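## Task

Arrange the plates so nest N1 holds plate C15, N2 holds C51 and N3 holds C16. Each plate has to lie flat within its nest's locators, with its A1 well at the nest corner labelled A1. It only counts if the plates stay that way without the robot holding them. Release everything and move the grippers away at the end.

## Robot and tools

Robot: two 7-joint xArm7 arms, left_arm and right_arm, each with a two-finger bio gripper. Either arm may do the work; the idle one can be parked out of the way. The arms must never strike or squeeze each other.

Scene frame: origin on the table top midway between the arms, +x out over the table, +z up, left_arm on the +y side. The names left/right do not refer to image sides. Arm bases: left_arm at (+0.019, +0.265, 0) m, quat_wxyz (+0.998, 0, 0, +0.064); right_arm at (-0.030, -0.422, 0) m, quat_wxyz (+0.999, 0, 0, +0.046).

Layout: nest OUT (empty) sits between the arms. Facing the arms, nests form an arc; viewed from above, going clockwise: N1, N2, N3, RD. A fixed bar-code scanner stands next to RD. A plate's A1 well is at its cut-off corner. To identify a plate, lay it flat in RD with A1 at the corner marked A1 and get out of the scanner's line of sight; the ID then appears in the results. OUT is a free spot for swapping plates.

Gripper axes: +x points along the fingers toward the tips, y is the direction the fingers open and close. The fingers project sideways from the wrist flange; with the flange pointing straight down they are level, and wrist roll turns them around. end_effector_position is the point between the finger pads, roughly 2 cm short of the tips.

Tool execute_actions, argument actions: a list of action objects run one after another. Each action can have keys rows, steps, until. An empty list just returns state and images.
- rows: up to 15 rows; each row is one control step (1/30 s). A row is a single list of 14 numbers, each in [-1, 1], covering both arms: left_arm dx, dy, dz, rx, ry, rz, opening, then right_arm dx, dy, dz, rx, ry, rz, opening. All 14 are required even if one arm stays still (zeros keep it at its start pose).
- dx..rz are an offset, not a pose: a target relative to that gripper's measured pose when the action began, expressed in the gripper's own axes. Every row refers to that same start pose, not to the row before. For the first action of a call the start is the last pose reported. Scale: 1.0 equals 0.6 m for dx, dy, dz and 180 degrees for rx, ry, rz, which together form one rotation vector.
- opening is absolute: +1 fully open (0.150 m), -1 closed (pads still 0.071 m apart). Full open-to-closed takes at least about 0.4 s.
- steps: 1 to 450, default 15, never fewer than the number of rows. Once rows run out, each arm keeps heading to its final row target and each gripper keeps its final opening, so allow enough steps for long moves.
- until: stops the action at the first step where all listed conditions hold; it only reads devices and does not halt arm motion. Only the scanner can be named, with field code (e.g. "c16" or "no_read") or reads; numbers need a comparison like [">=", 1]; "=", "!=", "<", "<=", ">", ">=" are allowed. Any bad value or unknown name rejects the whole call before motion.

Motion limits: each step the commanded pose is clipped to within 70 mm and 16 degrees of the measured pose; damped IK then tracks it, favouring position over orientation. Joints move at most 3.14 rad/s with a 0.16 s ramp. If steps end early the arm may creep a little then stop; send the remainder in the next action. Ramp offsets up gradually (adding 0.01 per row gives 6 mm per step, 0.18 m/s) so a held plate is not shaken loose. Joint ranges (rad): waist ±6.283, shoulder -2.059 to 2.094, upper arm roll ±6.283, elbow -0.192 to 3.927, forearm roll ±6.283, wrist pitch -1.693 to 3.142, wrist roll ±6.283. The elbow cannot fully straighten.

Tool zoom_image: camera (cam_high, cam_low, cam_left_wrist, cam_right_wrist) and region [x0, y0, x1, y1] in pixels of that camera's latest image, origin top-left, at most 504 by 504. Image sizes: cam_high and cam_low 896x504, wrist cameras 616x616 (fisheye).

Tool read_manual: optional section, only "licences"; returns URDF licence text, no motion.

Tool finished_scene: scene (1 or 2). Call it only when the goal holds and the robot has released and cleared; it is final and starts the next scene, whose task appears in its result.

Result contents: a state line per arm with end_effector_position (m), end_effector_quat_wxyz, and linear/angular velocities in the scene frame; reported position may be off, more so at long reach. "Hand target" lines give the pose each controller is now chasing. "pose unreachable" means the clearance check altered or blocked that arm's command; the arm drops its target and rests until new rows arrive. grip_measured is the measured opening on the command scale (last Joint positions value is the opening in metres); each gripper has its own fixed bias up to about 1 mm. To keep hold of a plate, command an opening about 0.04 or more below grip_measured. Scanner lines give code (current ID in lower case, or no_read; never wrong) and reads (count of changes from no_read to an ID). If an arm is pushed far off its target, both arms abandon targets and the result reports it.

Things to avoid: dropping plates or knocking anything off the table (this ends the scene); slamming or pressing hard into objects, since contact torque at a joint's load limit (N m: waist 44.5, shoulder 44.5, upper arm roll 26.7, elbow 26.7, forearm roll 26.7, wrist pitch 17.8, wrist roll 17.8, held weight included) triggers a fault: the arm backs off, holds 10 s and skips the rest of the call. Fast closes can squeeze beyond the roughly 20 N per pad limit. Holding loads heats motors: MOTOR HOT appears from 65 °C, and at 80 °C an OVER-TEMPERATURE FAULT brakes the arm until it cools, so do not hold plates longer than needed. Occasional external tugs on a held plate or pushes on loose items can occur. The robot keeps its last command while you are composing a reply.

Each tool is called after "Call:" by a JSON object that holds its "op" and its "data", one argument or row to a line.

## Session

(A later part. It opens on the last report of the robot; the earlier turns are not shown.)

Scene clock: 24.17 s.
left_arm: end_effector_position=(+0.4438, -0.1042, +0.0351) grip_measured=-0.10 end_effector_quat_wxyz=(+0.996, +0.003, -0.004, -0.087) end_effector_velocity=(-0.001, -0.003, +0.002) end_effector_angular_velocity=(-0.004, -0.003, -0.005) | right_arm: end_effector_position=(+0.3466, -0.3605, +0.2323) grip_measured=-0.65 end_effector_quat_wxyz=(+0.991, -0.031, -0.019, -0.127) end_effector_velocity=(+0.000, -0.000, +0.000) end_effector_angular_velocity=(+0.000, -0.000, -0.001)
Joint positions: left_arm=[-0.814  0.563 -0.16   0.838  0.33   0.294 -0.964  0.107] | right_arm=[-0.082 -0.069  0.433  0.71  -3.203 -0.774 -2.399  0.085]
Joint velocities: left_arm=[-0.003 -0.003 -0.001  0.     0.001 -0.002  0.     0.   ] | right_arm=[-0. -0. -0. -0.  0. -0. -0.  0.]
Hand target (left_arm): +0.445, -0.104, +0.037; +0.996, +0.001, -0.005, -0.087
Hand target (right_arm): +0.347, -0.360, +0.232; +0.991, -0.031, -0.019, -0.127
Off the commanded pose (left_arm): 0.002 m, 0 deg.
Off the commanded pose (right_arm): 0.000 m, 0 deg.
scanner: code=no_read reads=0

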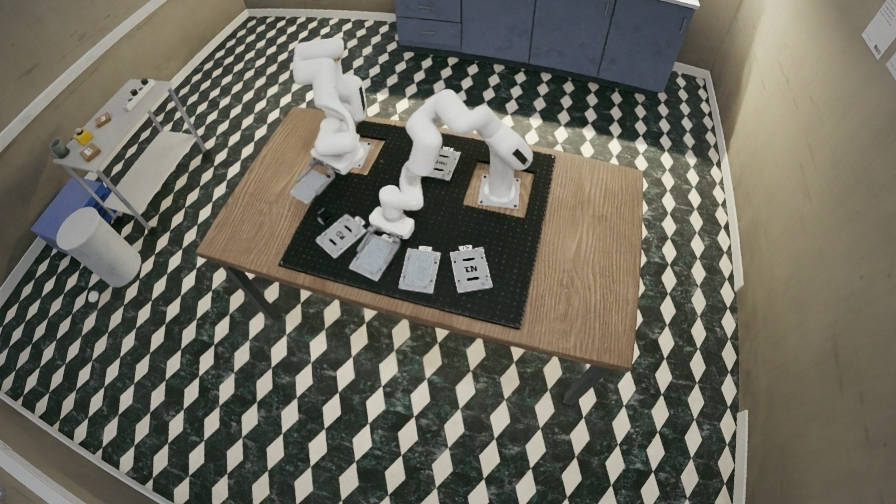

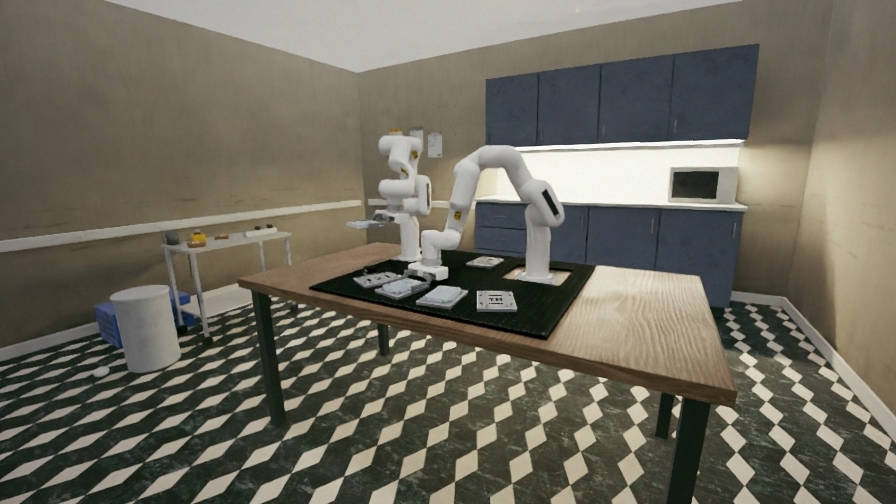

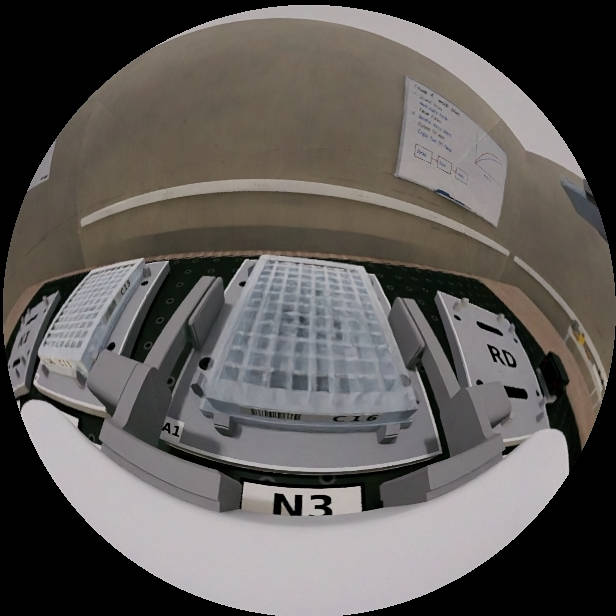

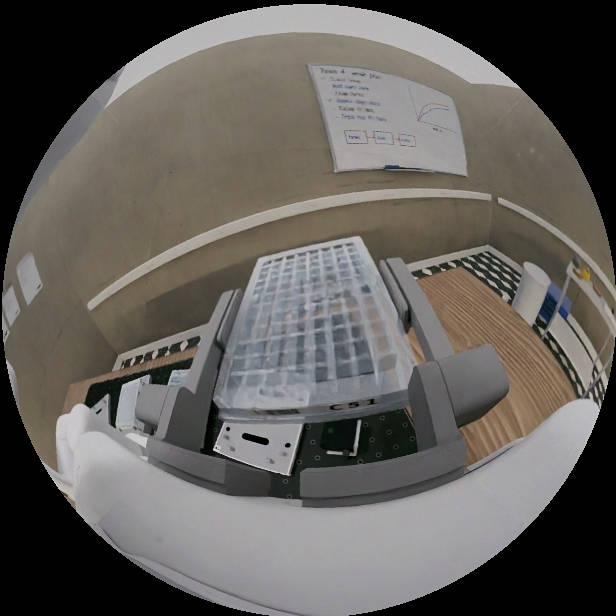

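Call:
{"op": "execute_actions", "data": {
  "actions": [
    {"rows": [[0,0,0.01,0,0,0,-0.1,0,0,0,0,0,0,-0.78],[0,0,0.025,0,0,0,-0.1,0,0,0,0,0,0,-0.78],[0,0,0.04,0,0,0,-0.1,0,0,0,0,0,0,-0.78],[0,0,0.055,0,0,0,-0.1,0,0,0,0,0,0,-0.78],[0,0,0.07,0,0,0,-0.1,0,0,0,0,0,0,-0.78],[0,0,0.085,0,0,0,-0.1,0,0,0,0,0,0,-0.78],[0,0,0.10,0,0,0,-0.1,0,0,0,0,0,0,-0.78],[0,0,0.1133,0,0,0,-0.1,0,0,0,0,0,0,-0.78],[-0.003,0.04,0.1133,0,0,0.014,-0.1,0,0,0,0,0,0,-0.78],[-0.006,0.085,0.1133,0,0,0.03,-0.1,0,0,0,0,0,0,-0.78],[-0.01,0.13,0.1133,0,0,0.046,-0.1,0,0,0,0,0,0,-0.78],[-0.013,0.175,0.1133,0,0,0.061,-0.1,0,0,0,0,0,0,-0.78],[-0.016,0.22,0.1133,0,0,0.077,-0.1,0,0,0,0,0,0,-0.78],[-0.02,0.265,0.1133,0,0,0.093,-0.1,0,0,0,0,0,0,-0.78],[-0.0223,0.301,0.1133,0,0,0.1056,-0.1,0,0,0,0,0,0,-0.78]], "steps": 40}
  ]
}}

Scene clock: 25.93 s.
left_arm: end_effector_position=(+0.4608, +0.0756, +0.1032) grip_measured=-0.10 end_effector_quat_wxyz=(+0.997, +0.002, -0.004, +0.078) end_effector_velocity=(+0.000, +0.000, +0.001) end_effector_angular_velocity=(-0.001, -0.001, +0.001) | right_arm: end_effector_position=(+0.3466, -0.3605, +0.2323) grip_measured=-0.65 end_effector_quat_wxyz=(+0.991, -0.031, -0.019, -0.127) end_effector_velocity=(+0.000, -0.000, -0.000) end_effector_angular_velocity=(-0.000, +0.000, -0.001)
Joint positions: left_arm=[-0.579  0.175 -0.157  0.507  0.105  0.332 -0.862  0.107] | right_arm=[-0.082 -0.069  0.433  0.71  -3.203 -0.774 -2.399  0.085]
Joint velocities: left_arm=[ 0.    -0.002  0.001 -0.001 -0.    -0.    -0.     0.   ] | right_arm=[-0.001  0.     0.     0.     0.    -0.     0.     0.   ]
Hand target (left_arm): +0.461, +0.076, +0.103; +0.997, +0.002, -0.004, +0.078
Hand target (right_arm): +0.347, -0.360, +0.232; +0.991, -0.031, -0.019, -0.127
Off the commanded pose (left_arm): 0.001 m, 0 deg.
Off the commanded pose (right_arm): 0.000 m, 0 deg.
scanner: code=no_read reads=0

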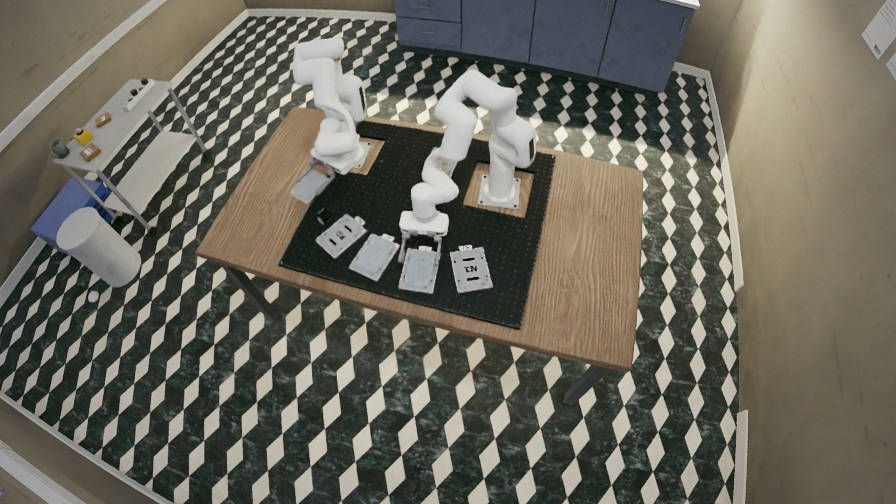

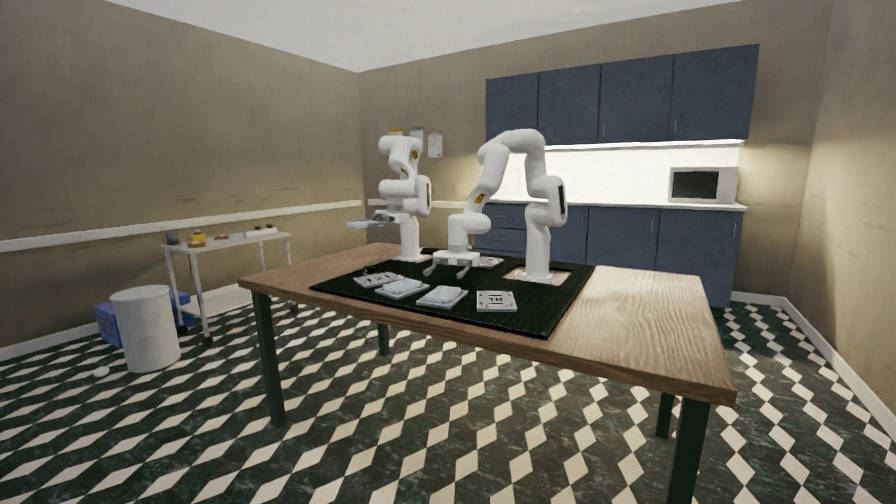

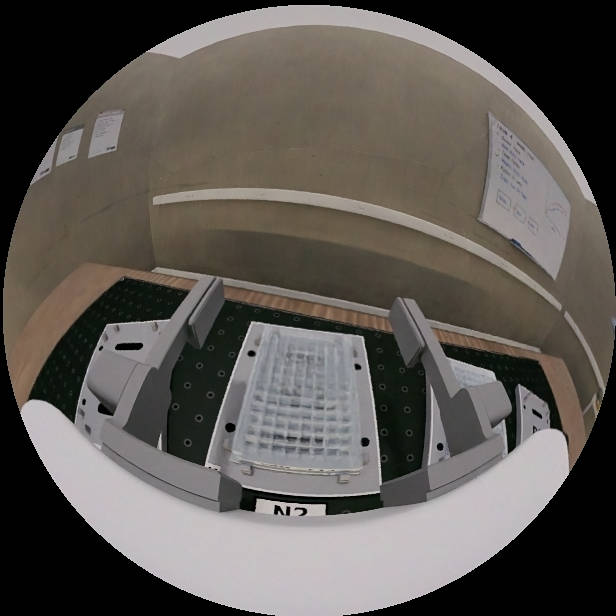

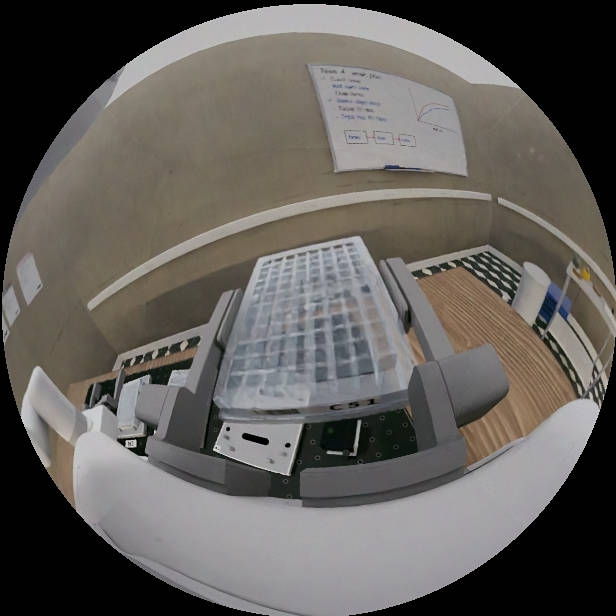

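Call:
{"op": "execute_actions", "data": {
  "actions": [
    {"rows": [[-0.002,0,-0.01,0,0,0,-0.1,0,0,0,0,0,0,-0.78],[-0.004,0,-0.022,0,0,0,-0.1,0,0,0,0,0,0,-0.78],[-0.006,0,-0.035,0,0,0,-0.1,0,0,0,0,0,0,-0.78],[-0.008,0,-0.048,0,0,0,-0.1,0,0,0,0,0,0,-0.78],[-0.010,0,-0.061,0,0,0,-0.1,0,0,0,0,0,0,-0.78],[-0.0117,0,-0.074,0,0,0,-0.1,0,0,0,0,0,0,-0.78],[-0.0117,0,-0.083,0,0,0,-0.1,0,0,0,0,0,0,-0.78],[-0.0117,0,-0.0887,0,0,0,-0.1,0,0,0,0,0,0,-0.78]], "steps": 25}
  ]
}}

Call:
{"op": "zoom_image", "data": {
  "camera": "cam_left_wrist",
  "region": [160, 230, 460, 480]
}}

Scene clock: 26.93 s.
left_arm: end_effector_position=(+0.4545, +0.0745, +0.0503) grip_measured=-0.10 end_effector_quat_wxyz=(+0.997, +0.001, -0.004, +0.078) end_effector_velocity=(-0.001, -0.000, -0.001) end_effector_angular_velocity=(+0.002, +0.002, -0.002) | right_arm: end_effector_position=(+0.3466, -0.3605, +0.2323) grip_measured=-0.65 end_effector_quat_wxyz=(+0.991, -0.031, -0.019, -0.127) end_effector_velocity=(-0.000, -0.000, -0.000) end_effector_angular_velocity=(-0.000, +0.001, -0.001)
Joint positions: left_arm=[-0.651  0.368 -0.073  0.524  0.213  0.156 -0.958  0.107] | right_arm=[-0.082 -0.069  0.433  0.71  -3.203 -0.774 -2.399  0.085]
Joint velocities: left_arm=[-0.002  0.003  0.001  0.     0.001 -0.     0.     0.   ] | right_arm=[-0.     0.    -0.     0.     0.    -0.     0.001  0.   ]
Hand target (left_arm): +0.454, +0.075, +0.050; +0.997, +0.002, -0.004, +0.078
Hand target (right_arm): +0.347, -0.360, +0.232; +0.991, -0.031, -0.019, -0.127
Off the commanded pose (left_arm): 0.000 m, 0 deg.
Off the commanded pose (right_arm): 0.000 m, 0 deg.
scanner: code=no_read reads=0

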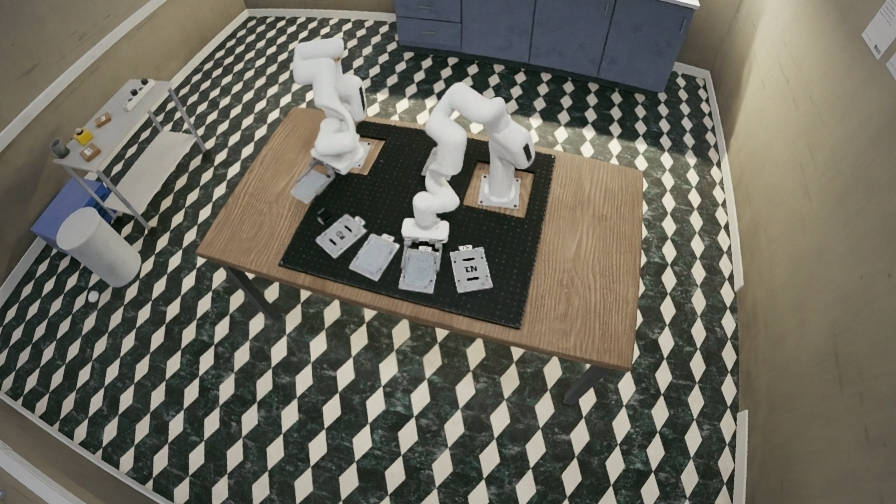

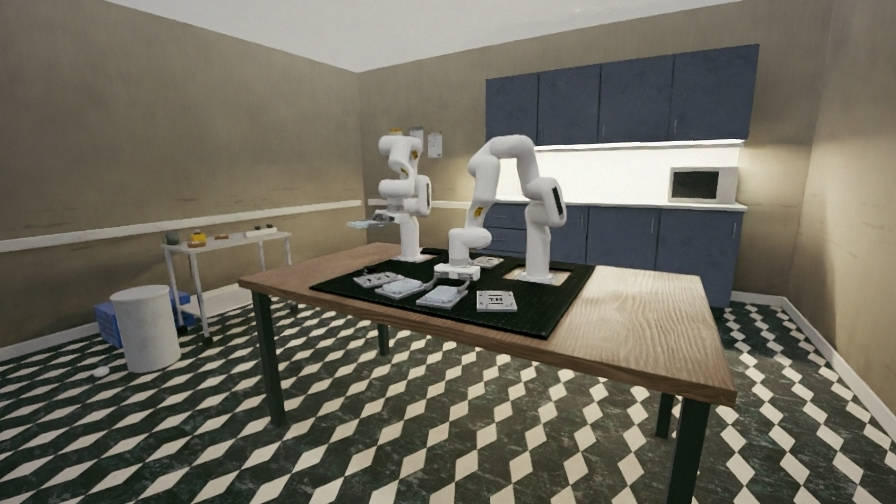

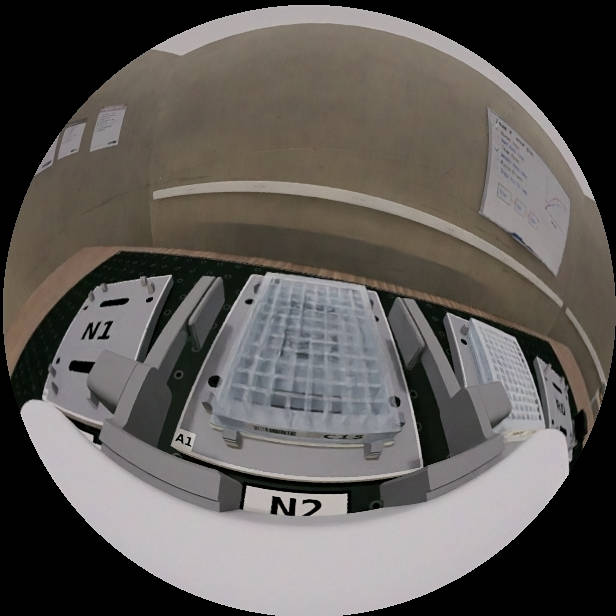

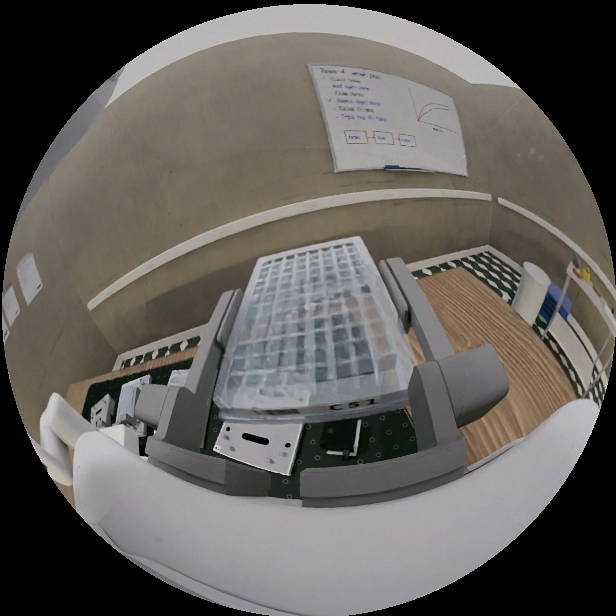

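Region (160, 230, 460, 480) of cam_left_wrist's 616x616 image, scaled by 1.680, with more detail than that image has.

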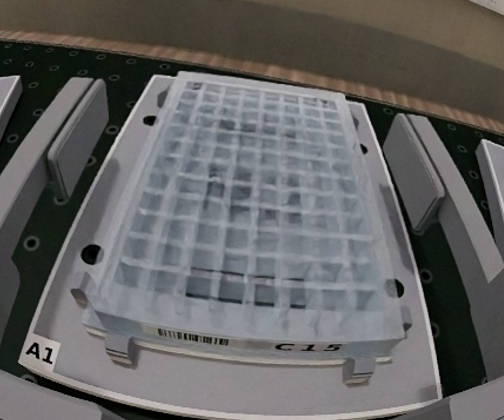

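Call:
{"op": "execute_actions", "data": {
  "actions": [
    {"rows": [[-0.0005,-0.001,-0.003,0,0,-0.0035,-0.1,0,0,0,0,0,0,-0.78],[-0.001,-0.002,-0.006,0,0,-0.007,-0.1,0,0,0,0,0,0,-0.78],[-0.001,-0.002,-0.010,0,0,-0.007,-0.1,0,0,0,0,0,0,-0.78],[-0.001,-0.002,-0.014,0,0,-0.007,-0.1,0,0,0,0,0,0,-0.78],[-0.001,-0.002,-0.018,0,0,-0.007,-0.1,0,0,0,0,0,0,-0.78],[-0.001,-0.002,-0.022,0,0,-0.007,-0.1,0,0,0,0,0,0,-0.78],[-0.001,-0.002,-0.0255,0,0,-0.007,-0.1,0,0,0,0,0,0,-0.78]], "steps": 20},
    {"rows": [[0,0,0,0,0,0,-0.2,0,0,0,0,0,0,-0.78],[0,0,0,0,0,0,-0.3,0,0,0,0,0,0,-0.78],[0,0,0,0,0,0,-0.4,0,0,0,0,0,0,-0.78],[0,0,0,0,0,0,-0.48,0,0,0,0,0,0,-0.78],[0,0,0,0,0,0,-0.55,0,0,0,0,0,0,-0.78],[0,0,0,0,0,0,-0.6,0,0,0,0,0,0,-0.78],[0,0,0,0,0,0,-0.64,0,0,0,0,0,0,-0.78],[0,0,0,0,0,0,-0.68,0,0,0,0,0,0,-0.78],[0,0,0,0,0,0,-0.72,0,0,0,0,0,0,-0.78],[0,0,0,0,0,0,-0.76,0,0,0,0,0,0,-0.78]], "steps": 18}
  ]
}}

Call:
{"op": "zoom_image", "data": {
  "camera": "cam_left_wrist",
  "region": [160, 230, 460, 480]
}}

Scene clock: 28.50 s.
left_arm: end_effector_position=(+0.4544, +0.0721, +0.0355) grip_measured=-0.63 end_effector_quat_wxyz=(+0.998, +0.001, -0.004, +0.066) end_effector_velocity=(-0.000, +0.001, -0.001) end_effector_angular_velocity=(+0.002, +0.002, +0.003) | right_arm: end_effector_position=(+0.3463, -0.3606, +0.2318) grip_measured=-0.65 end_effector_quat_wxyz=(+0.991, -0.031, -0.018, -0.127) end_effector_velocity=(+0.000, -0.000, -0.000) end_effector_angular_velocity=(-0.001, +0.001, +0.002)
Joint positions: left_arm=[-0.67   0.425 -0.046  0.534  0.239  0.107 -0.954  0.086] | right_arm=[-0.082 -0.068  0.433  0.709 -3.203 -0.774 -2.399  0.085]
Joint velocities: left_arm=[ 0.001  0.001  0.001 -0.001 -0.001  0.001 -0.001  0.   ] | right_arm=[-0.     0.    -0.    -0.001 -0.002 -0.    -0.002  0.   ]
Hand target (left_arm): +0.454, +0.073, +0.035; +0.998, +0.001, -0.004, +0.067
Hand target (right_arm): +0.346, -0.361, +0.232; +0.991, -0.031, -0.018, -0.127
Off the commanded pose (left_arm): 0.001 m, 0 deg.
Off the commanded pose (right_arm): 0.000 m, 0 deg.
scanner: code=no_read reads=0

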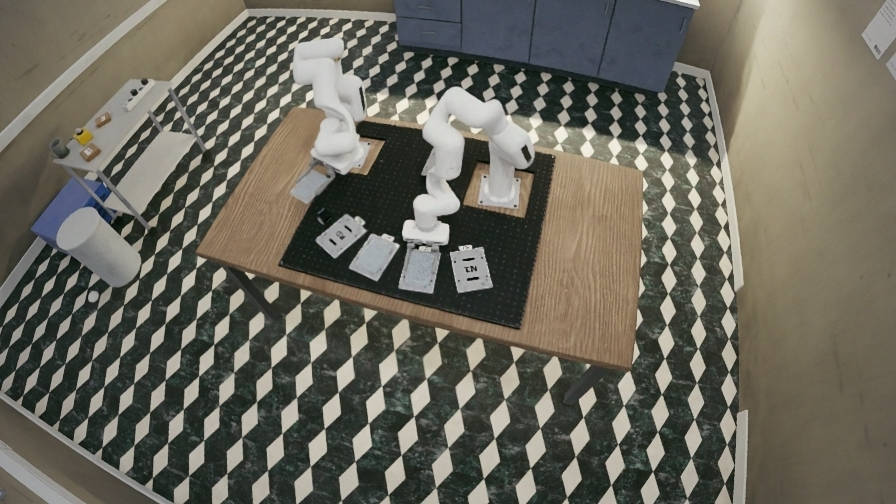

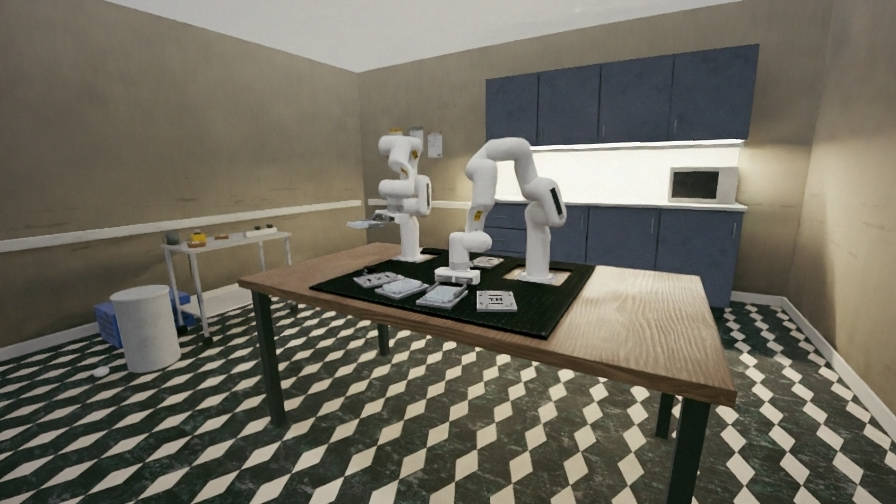

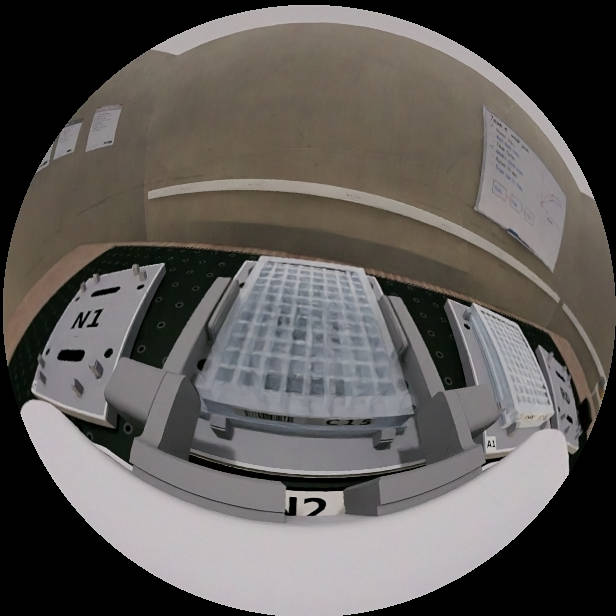

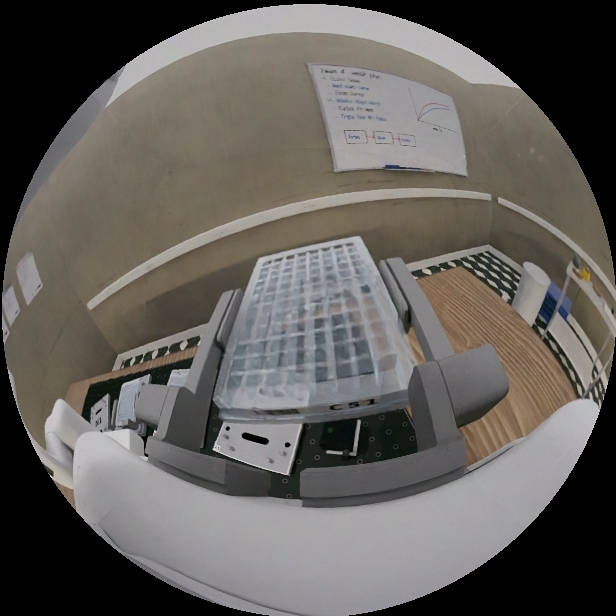

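Region (160, 230, 460, 480) of cam_left_wrist's 616x616 image, scaled by 1.680, with more detail than that image has.

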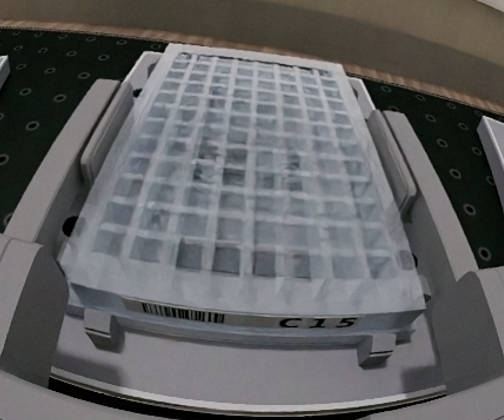

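Call:
{"op": "execute_actions", "data": {
  "actions": [
    {"rows": [[0.001,0,0.002,0,0,0,-0.76,0,0,0,0,0,0,-0.78],[0.002,0,0.005,0,0,0,-0.76,0,0,0,0,0,0,-0.78],[0.003,0,0.008,0,0,0,-0.76,0,0,0,0,0,0,-0.78],[0.004,0,0.011,0,0,0,-0.76,0,0,0,0,0,0,-0.78],[0.004,0,0.014,0,0,0,-0.76,0,0,0,0,0,0,-0.78],[0.004,0,0.017,0,0,0,-0.76,0,0,0,0,0,0,-0.78],[0.004,0,0.020,0,0,0,-0.76,0,0,0,0,0,0,-0.78],[0.004,0,0.024,0,0,0,-0.76,0,0,0,0,0,0,-0.78]], "steps": 18}
  ]
}}

Call:
{"op": "zoom_image", "data": {
  "camera": "cam_left_wrist",
  "region": [160, 230, 460, 480]
}}

Scene clock: 29.30 s.
left_arm: end_effector_position=(+0.4564, +0.0726, +0.0497) grip_measured=-0.63 end_effector_quat_wxyz=(+0.998, +0.001, -0.004, +0.066) end_effector_velocity=(+0.001, -0.000, +0.001) end_effector_angular_velocity=(-0.001, -0.002, +0.000) | right_arm: end_effector_position=(+0.3463, -0.3606, +0.2318) grip_measured=-0.65 end_effector_quat_wxyz=(+0.991, -0.031, -0.018, -0.127) end_effector_velocity=(-0.000, +0.000, -0.000) end_effector_angular_velocity=(+0.000, +0.001, -0.000)
Joint positions: left_arm=[-0.64   0.371 -0.076  0.525  0.224  0.153 -0.936  0.085] | right_arm=[-0.082 -0.068  0.433  0.709 -3.203 -0.774 -2.399  0.085]
Joint velocities: left_arm=[ 0.002 -0.002 -0.001  0.    -0.001  0.     0.001 -0.   ] | right_arm=[ 0.     0.001  0.    -0.     0.    -0.     0.001 -0.   ]
Hand target (left_arm): +0.457, +0.072, +0.050; +0.998, +0.001, -0.004, +0.066
Hand target (right_arm): +0.346, -0.361, +0.232; +0.991, -0.031, -0.018, -0.127
Off the commanded pose (left_arm): 0.000 m, 0 deg.
Off the commanded pose (right_arm): 0.000 m, 0 deg.
scanner: code=no_read reads=0

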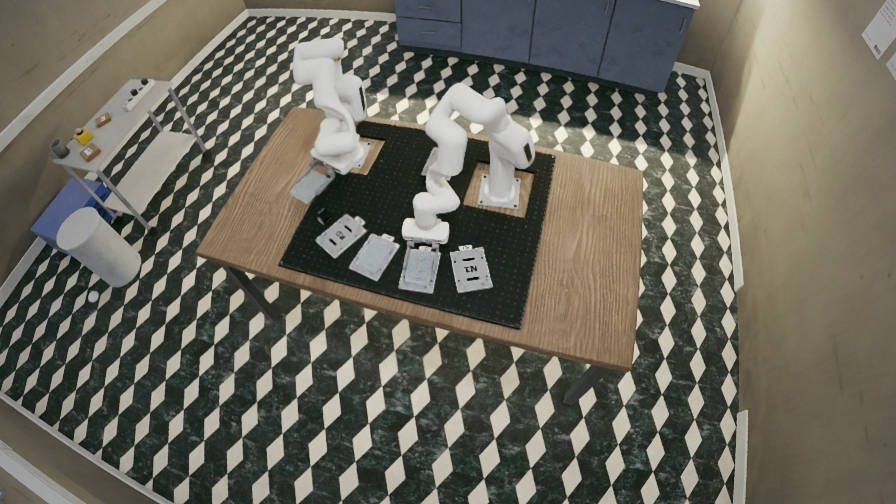

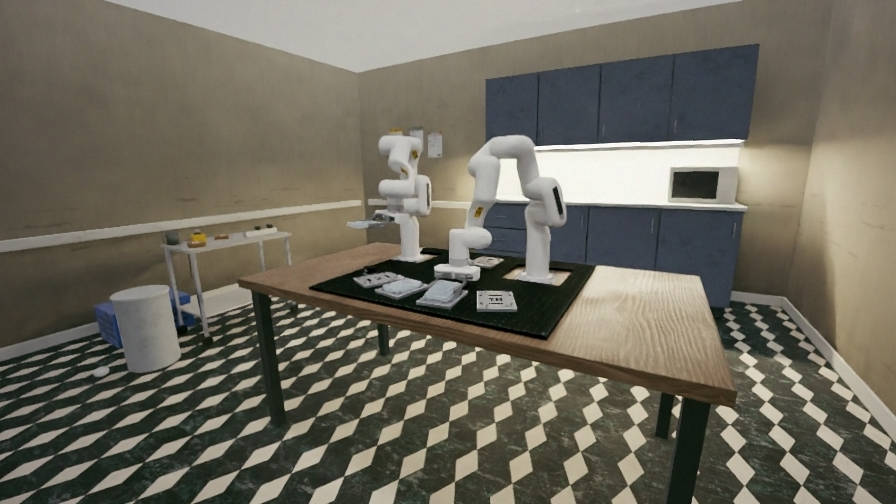

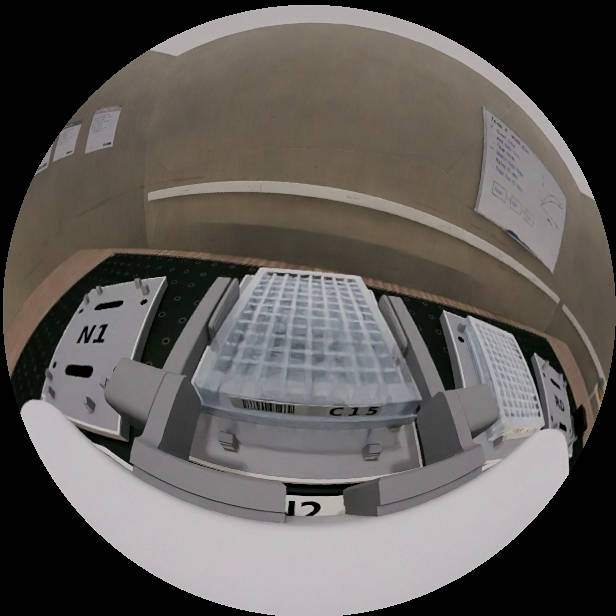

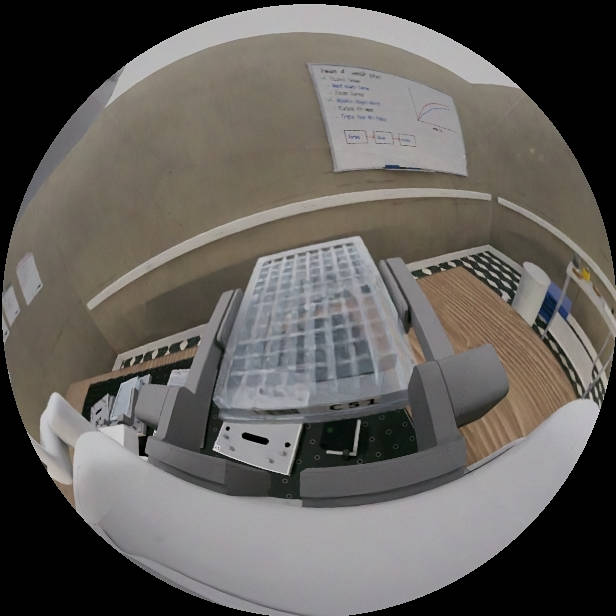

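Region (160, 230, 460, 480) of cam_left_wrist's 616x616 image, scaled by 1.680, with more detail than that image has.

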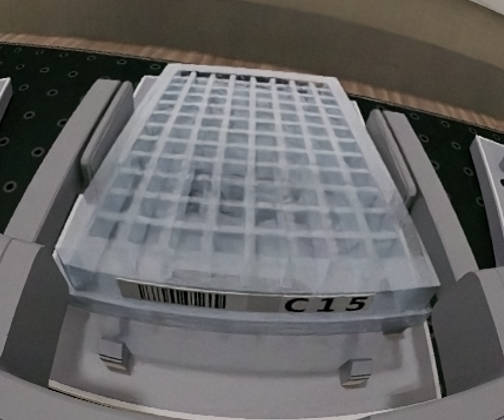

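Call:
{"op": "execute_actions", "data": {
  "actions": [
    {"rows": [[-0.001,0,-0.003,0,0,0,-0.76,0,0,0,0,0,0,-0.78],[-0.002,0,-0.006,0,0,0,-0.76,0,0,0,0,0,0,-0.78],[-0.003,0,-0.009,0,0,0,-0.76,0,0,0,0,0,0,-0.78],[-0.003,0,-0.012,0,0,0,-0.76,0,0,0,0,0,0,-0.78],[-0.003,0,-0.015,0,0,0,-0.76,0,0,0,0,0,0,-0.78],[-0.003,0,-0.018,0,0,0,-0.76,0,0,0,0,0,0,-0.78],[-0.003,0,-0.021,0,0,0,-0.76,0,0,0,0,0,0,-0.78],[-0.003,0,-0.0237,0,0,0,-0.76,0,0,0,0,0,0,-0.78]], "steps": 18},
    {"rows": [[0,0,0,0,0,0,-0.6,0,0,0,0,0,0,-0.78],[0,0,0,0,0,0,-0.5,0,0,0,0,0,0,-0.78],[0,0,0,0,0,0,-0.45,0,0,0,0,0,0,-0.78],[0,0,0,0,0,0,-0.45,0,0,0,0,0,0,-0.78],[0,0,0,0,0,0,-0.45,0,0,0,0,0,0,-0.78],[0,0,0,0,0,0,-0.45,0,0,0,0,0,0,-0.78],[0,0,0,0,0,0,-0.45,0,0,0,0,0,0,-0.78],[0,0,0,0,0,0,-0.45,0,0,0,0,0,0,-0.78],[0,0,0,0,0,0,-0.52,0,0,0,0,0,0,-0.78],[0,0,0,0,0,0,-0.58,0,0,0,0,0,0,-0.78],[0,0,0,0,0,0,-0.63,0,0,0,0,0,0,-0.78],[0,0,0,0,0,0,-0.68,0,0,0,0,0,0,-0.78],[0,0,0,0,0,0,-0.72,0,0,0,0,0,0,-0.78],[0,0,0,0,0,0,-0.76,0,0,0,0,0,0,-0.78]], "steps": 20}
  ]
}}

Call:
{"op": "zoom_image", "data": {
  "camera": "cam_left_wrist",
  "region": [160, 230, 460, 480]
}}

Scene clock: 31.03 s.
left_arm: end_effector_position=(+0.4552, +0.0718, +0.0360) grip_measured=-0.63 end_effector_quat_wxyz=(+0.998, +0.000, -0.005, +0.066) end_effector_velocity=(-0.000, -0.000, -0.000) end_effector_angular_velocity=(+0.001, +0.001, +0.000) | right_arm: end_effector_position=(+0.3463, -0.3606, +0.2318) grip_measured=-0.65 end_effector_quat_wxyz=(+0.991, -0.031, -0.018, -0.127) end_effector_velocity=(-0.000, -0.000, +0.000) end_effector_angular_velocity=(-0.000, -0.000, -0.000)
Joint positions: left_arm=[-0.668  0.425 -0.047  0.536  0.24   0.108 -0.953  0.086] | right_arm=[-0.082 -0.068  0.433  0.709 -3.203 -0.774 -2.399  0.085]
Joint velocities: left_arm=[-0.001  0.     0.     0.    -0.001  0.001  0.     0.   ] | right_arm=[ 0. -0. -0.  0.  0. -0. -0. -0.]
Hand target (left_arm): +0.455, +0.072, +0.036; +0.998, +0.001, -0.004, +0.066
Hand target (right_arm): +0.346, -0.361, +0.232; +0.991, -0.031, -0.018, -0.127
Off the commanded pose (left_arm): 0.000 m, 0 deg.
Off the commanded pose (right_arm): 0.000 m, 0 deg.
scanner: code=no_read reads=0

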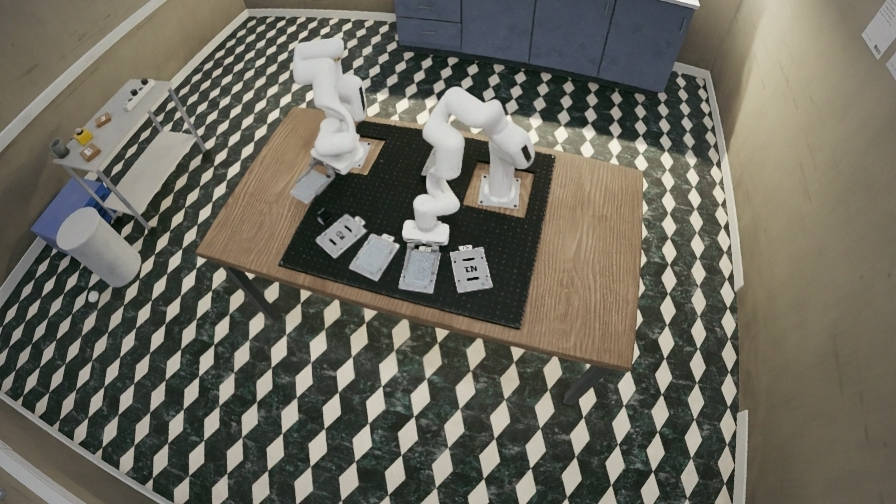

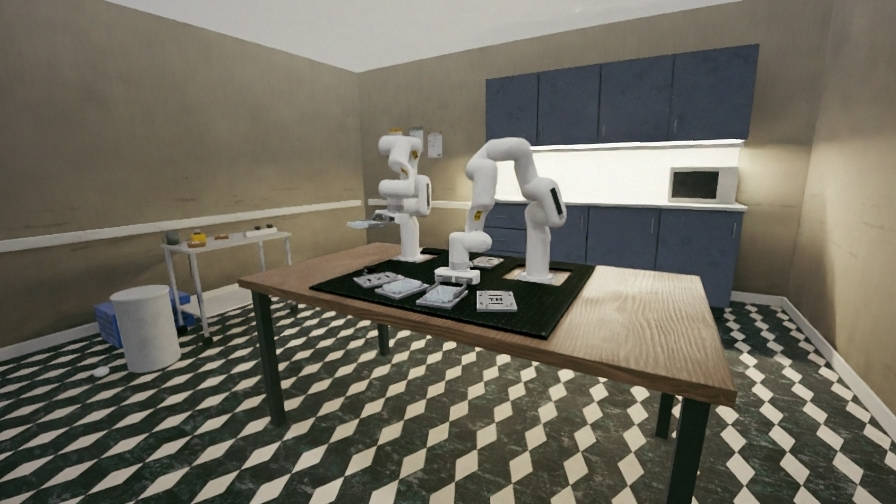

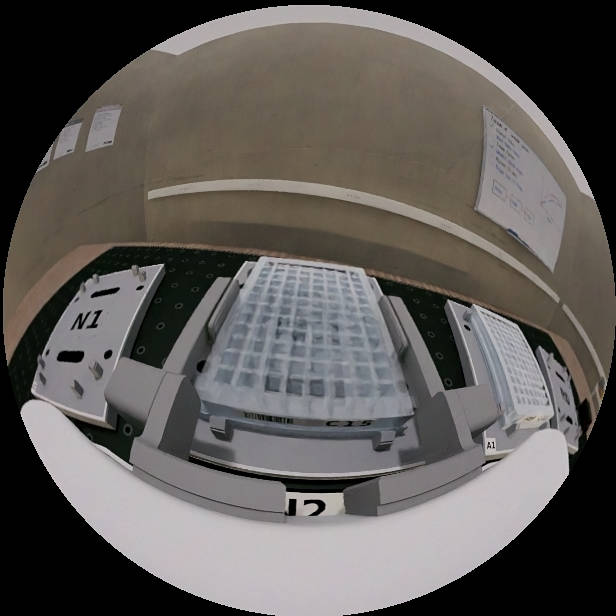

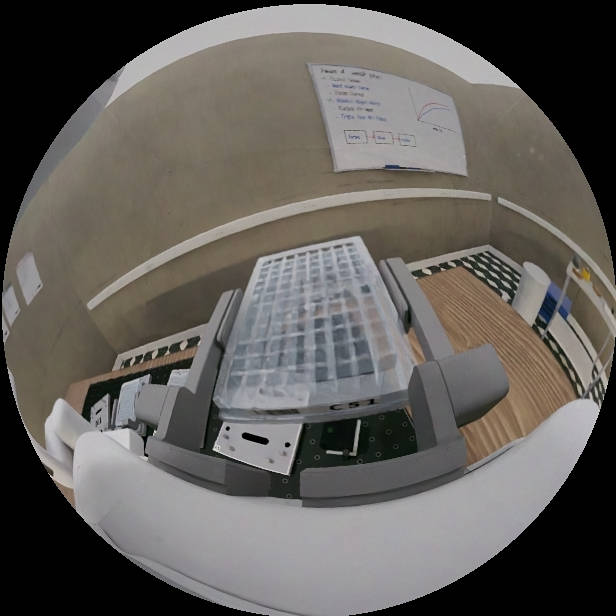

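Region (160, 230, 460, 480) of cam_left_wrist's 616x616 image, scaled by 1.680, with more detail than that image has.

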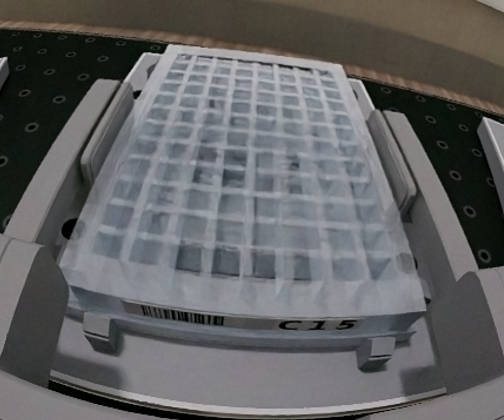

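Call:
{"op": "execute_actions", "data": {
  "actions": [
    {"rows": [[0.0004,0,0.0015,0,0,0,-0.76,0,0,0,0,0,0,-0.78],[0.0008,0,0.003,0,0,0,-0.76,0,0,0,0,0,0,-0.78],[0.0012,0,0.0045,0,0,0,-0.76,0,0,0,0,0,0,-0.78],[0.0012,0,0.006,0,0,0,-0.76,0,0,0,0,0,0,-0.78],[0.0012,0,0.008,0,0,0,-0.76,0,0,0,0,0,0,-0.78],[0.0012,0,0.010,0,0,0,-0.76,0,0,0,0,0,0,-0.78],[0.0012,0,0.012,0,0,0,-0.76,0,0,0,0,0,0,-0.78],[0.0012,0,0.014,0,0,0,-0.76,0,0,0,0,0,0,-0.78],[0.0012,0,0.016,0,0,0,-0.76,0,0,0,0,0,0,-0.78],[0.0012,0,0.018,0,0,0,-0.76,0,0,0,0,0,0,-0.78],[0.0012,0,0.0205,0,0,0,-0.76,0,0,0,0,0,0,-0.78],[0.0012,0,0.0233,0,0,0,-0.76,0,0,0,0,0,0,-0.78]], "steps": 20}
  ]
}}

Call:
{"op": "zoom_image", "data": {
  "camera": "cam_left_wrist",
  "region": [160, 230, 460, 480]
}}

Scene clock: 31.93 s.
left_arm: end_effector_position=(+0.4557, +0.0724, +0.0497) grip_measured=-0.63 end_effector_quat_wxyz=(+0.998, +0.001, -0.004, +0.066) end_effector_velocity=(-0.001, -0.002, +0.000) end_effector_angular_velocity=(-0.001, +0.001, -0.006) | right_arm: end_effector_position=(+0.3463, -0.3606, +0.2318) grip_measured=-0.65 end_effector_quat_wxyz=(+0.991, -0.031, -0.018, -0.127) end_effector_velocity=(+0.000, -0.000, +0.000) end_effector_angular_velocity=(-0.000, -0.001, -0.000)
Joint positions: left_arm=[-0.642  0.371 -0.075  0.523  0.225  0.151 -0.939  0.085] | right_arm=[-0.082 -0.068  0.433  0.709 -3.203 -0.774 -2.399  0.085]
Joint velocities: left_arm=[ 0.001 -0.001 -0.004  0.     0.     0.002  0.003  0.   ] | right_arm=[-0.001 -0.001  0.     0.    -0.001 -0.     0.     0.   ]
Hand target (left_arm): +0.456, +0.072, +0.050; +0.998, +0.000, -0.005, +0.066
Hand target (right_arm): +0.346, -0.361, +0.232; +0.991, -0.031, -0.018, -0.127
Off the commanded pose (left_arm): 0.001 m, 0 deg.
Off the commanded pose (right_arm): 0.000 m, 0 deg.
scanner: code=no_read reads=0

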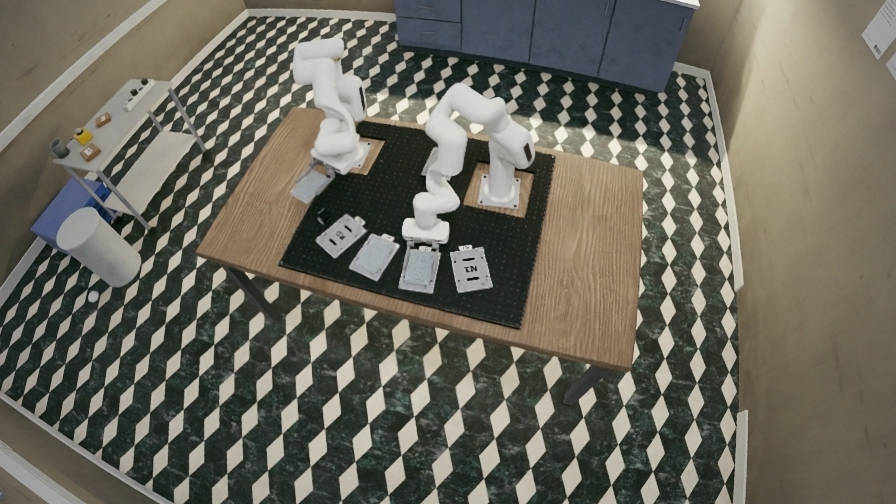

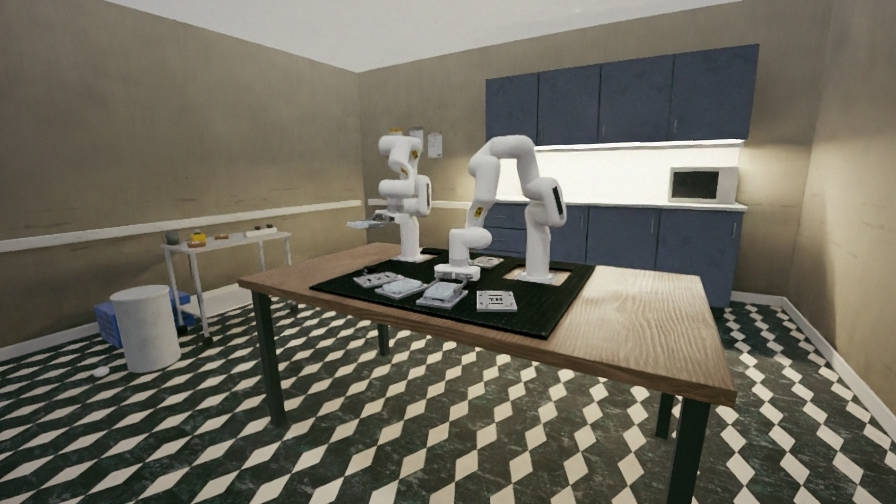

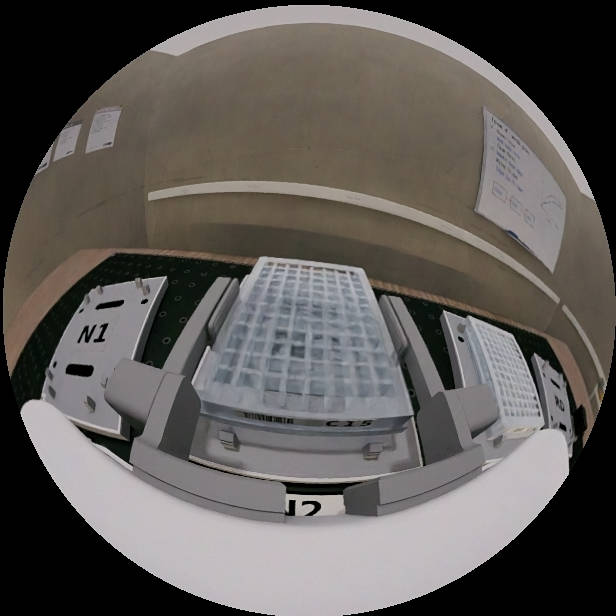

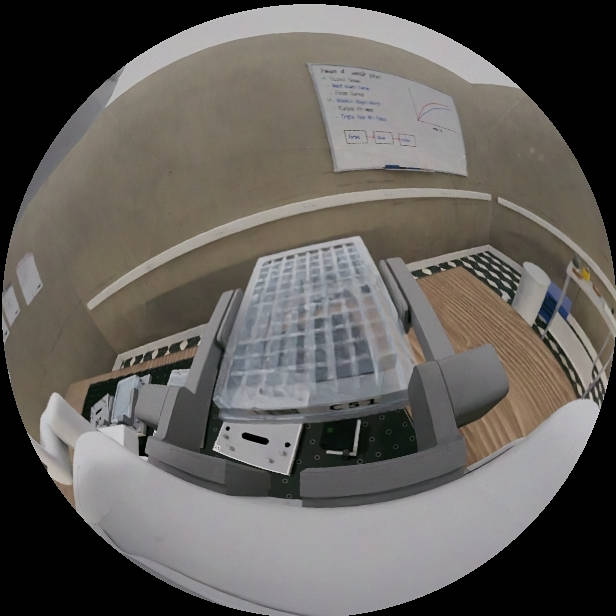

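Region (160, 230, 460, 480) of cam_left_wrist's 616x616 image, scaled by 1.680, with more detail than that image has.

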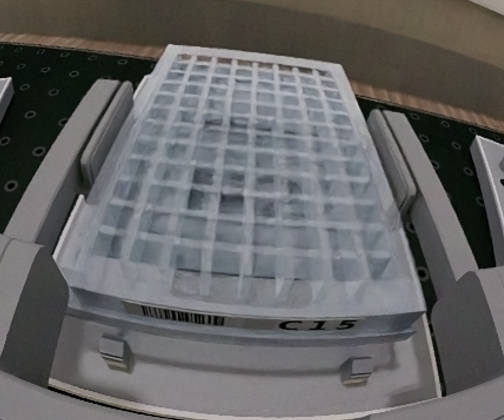

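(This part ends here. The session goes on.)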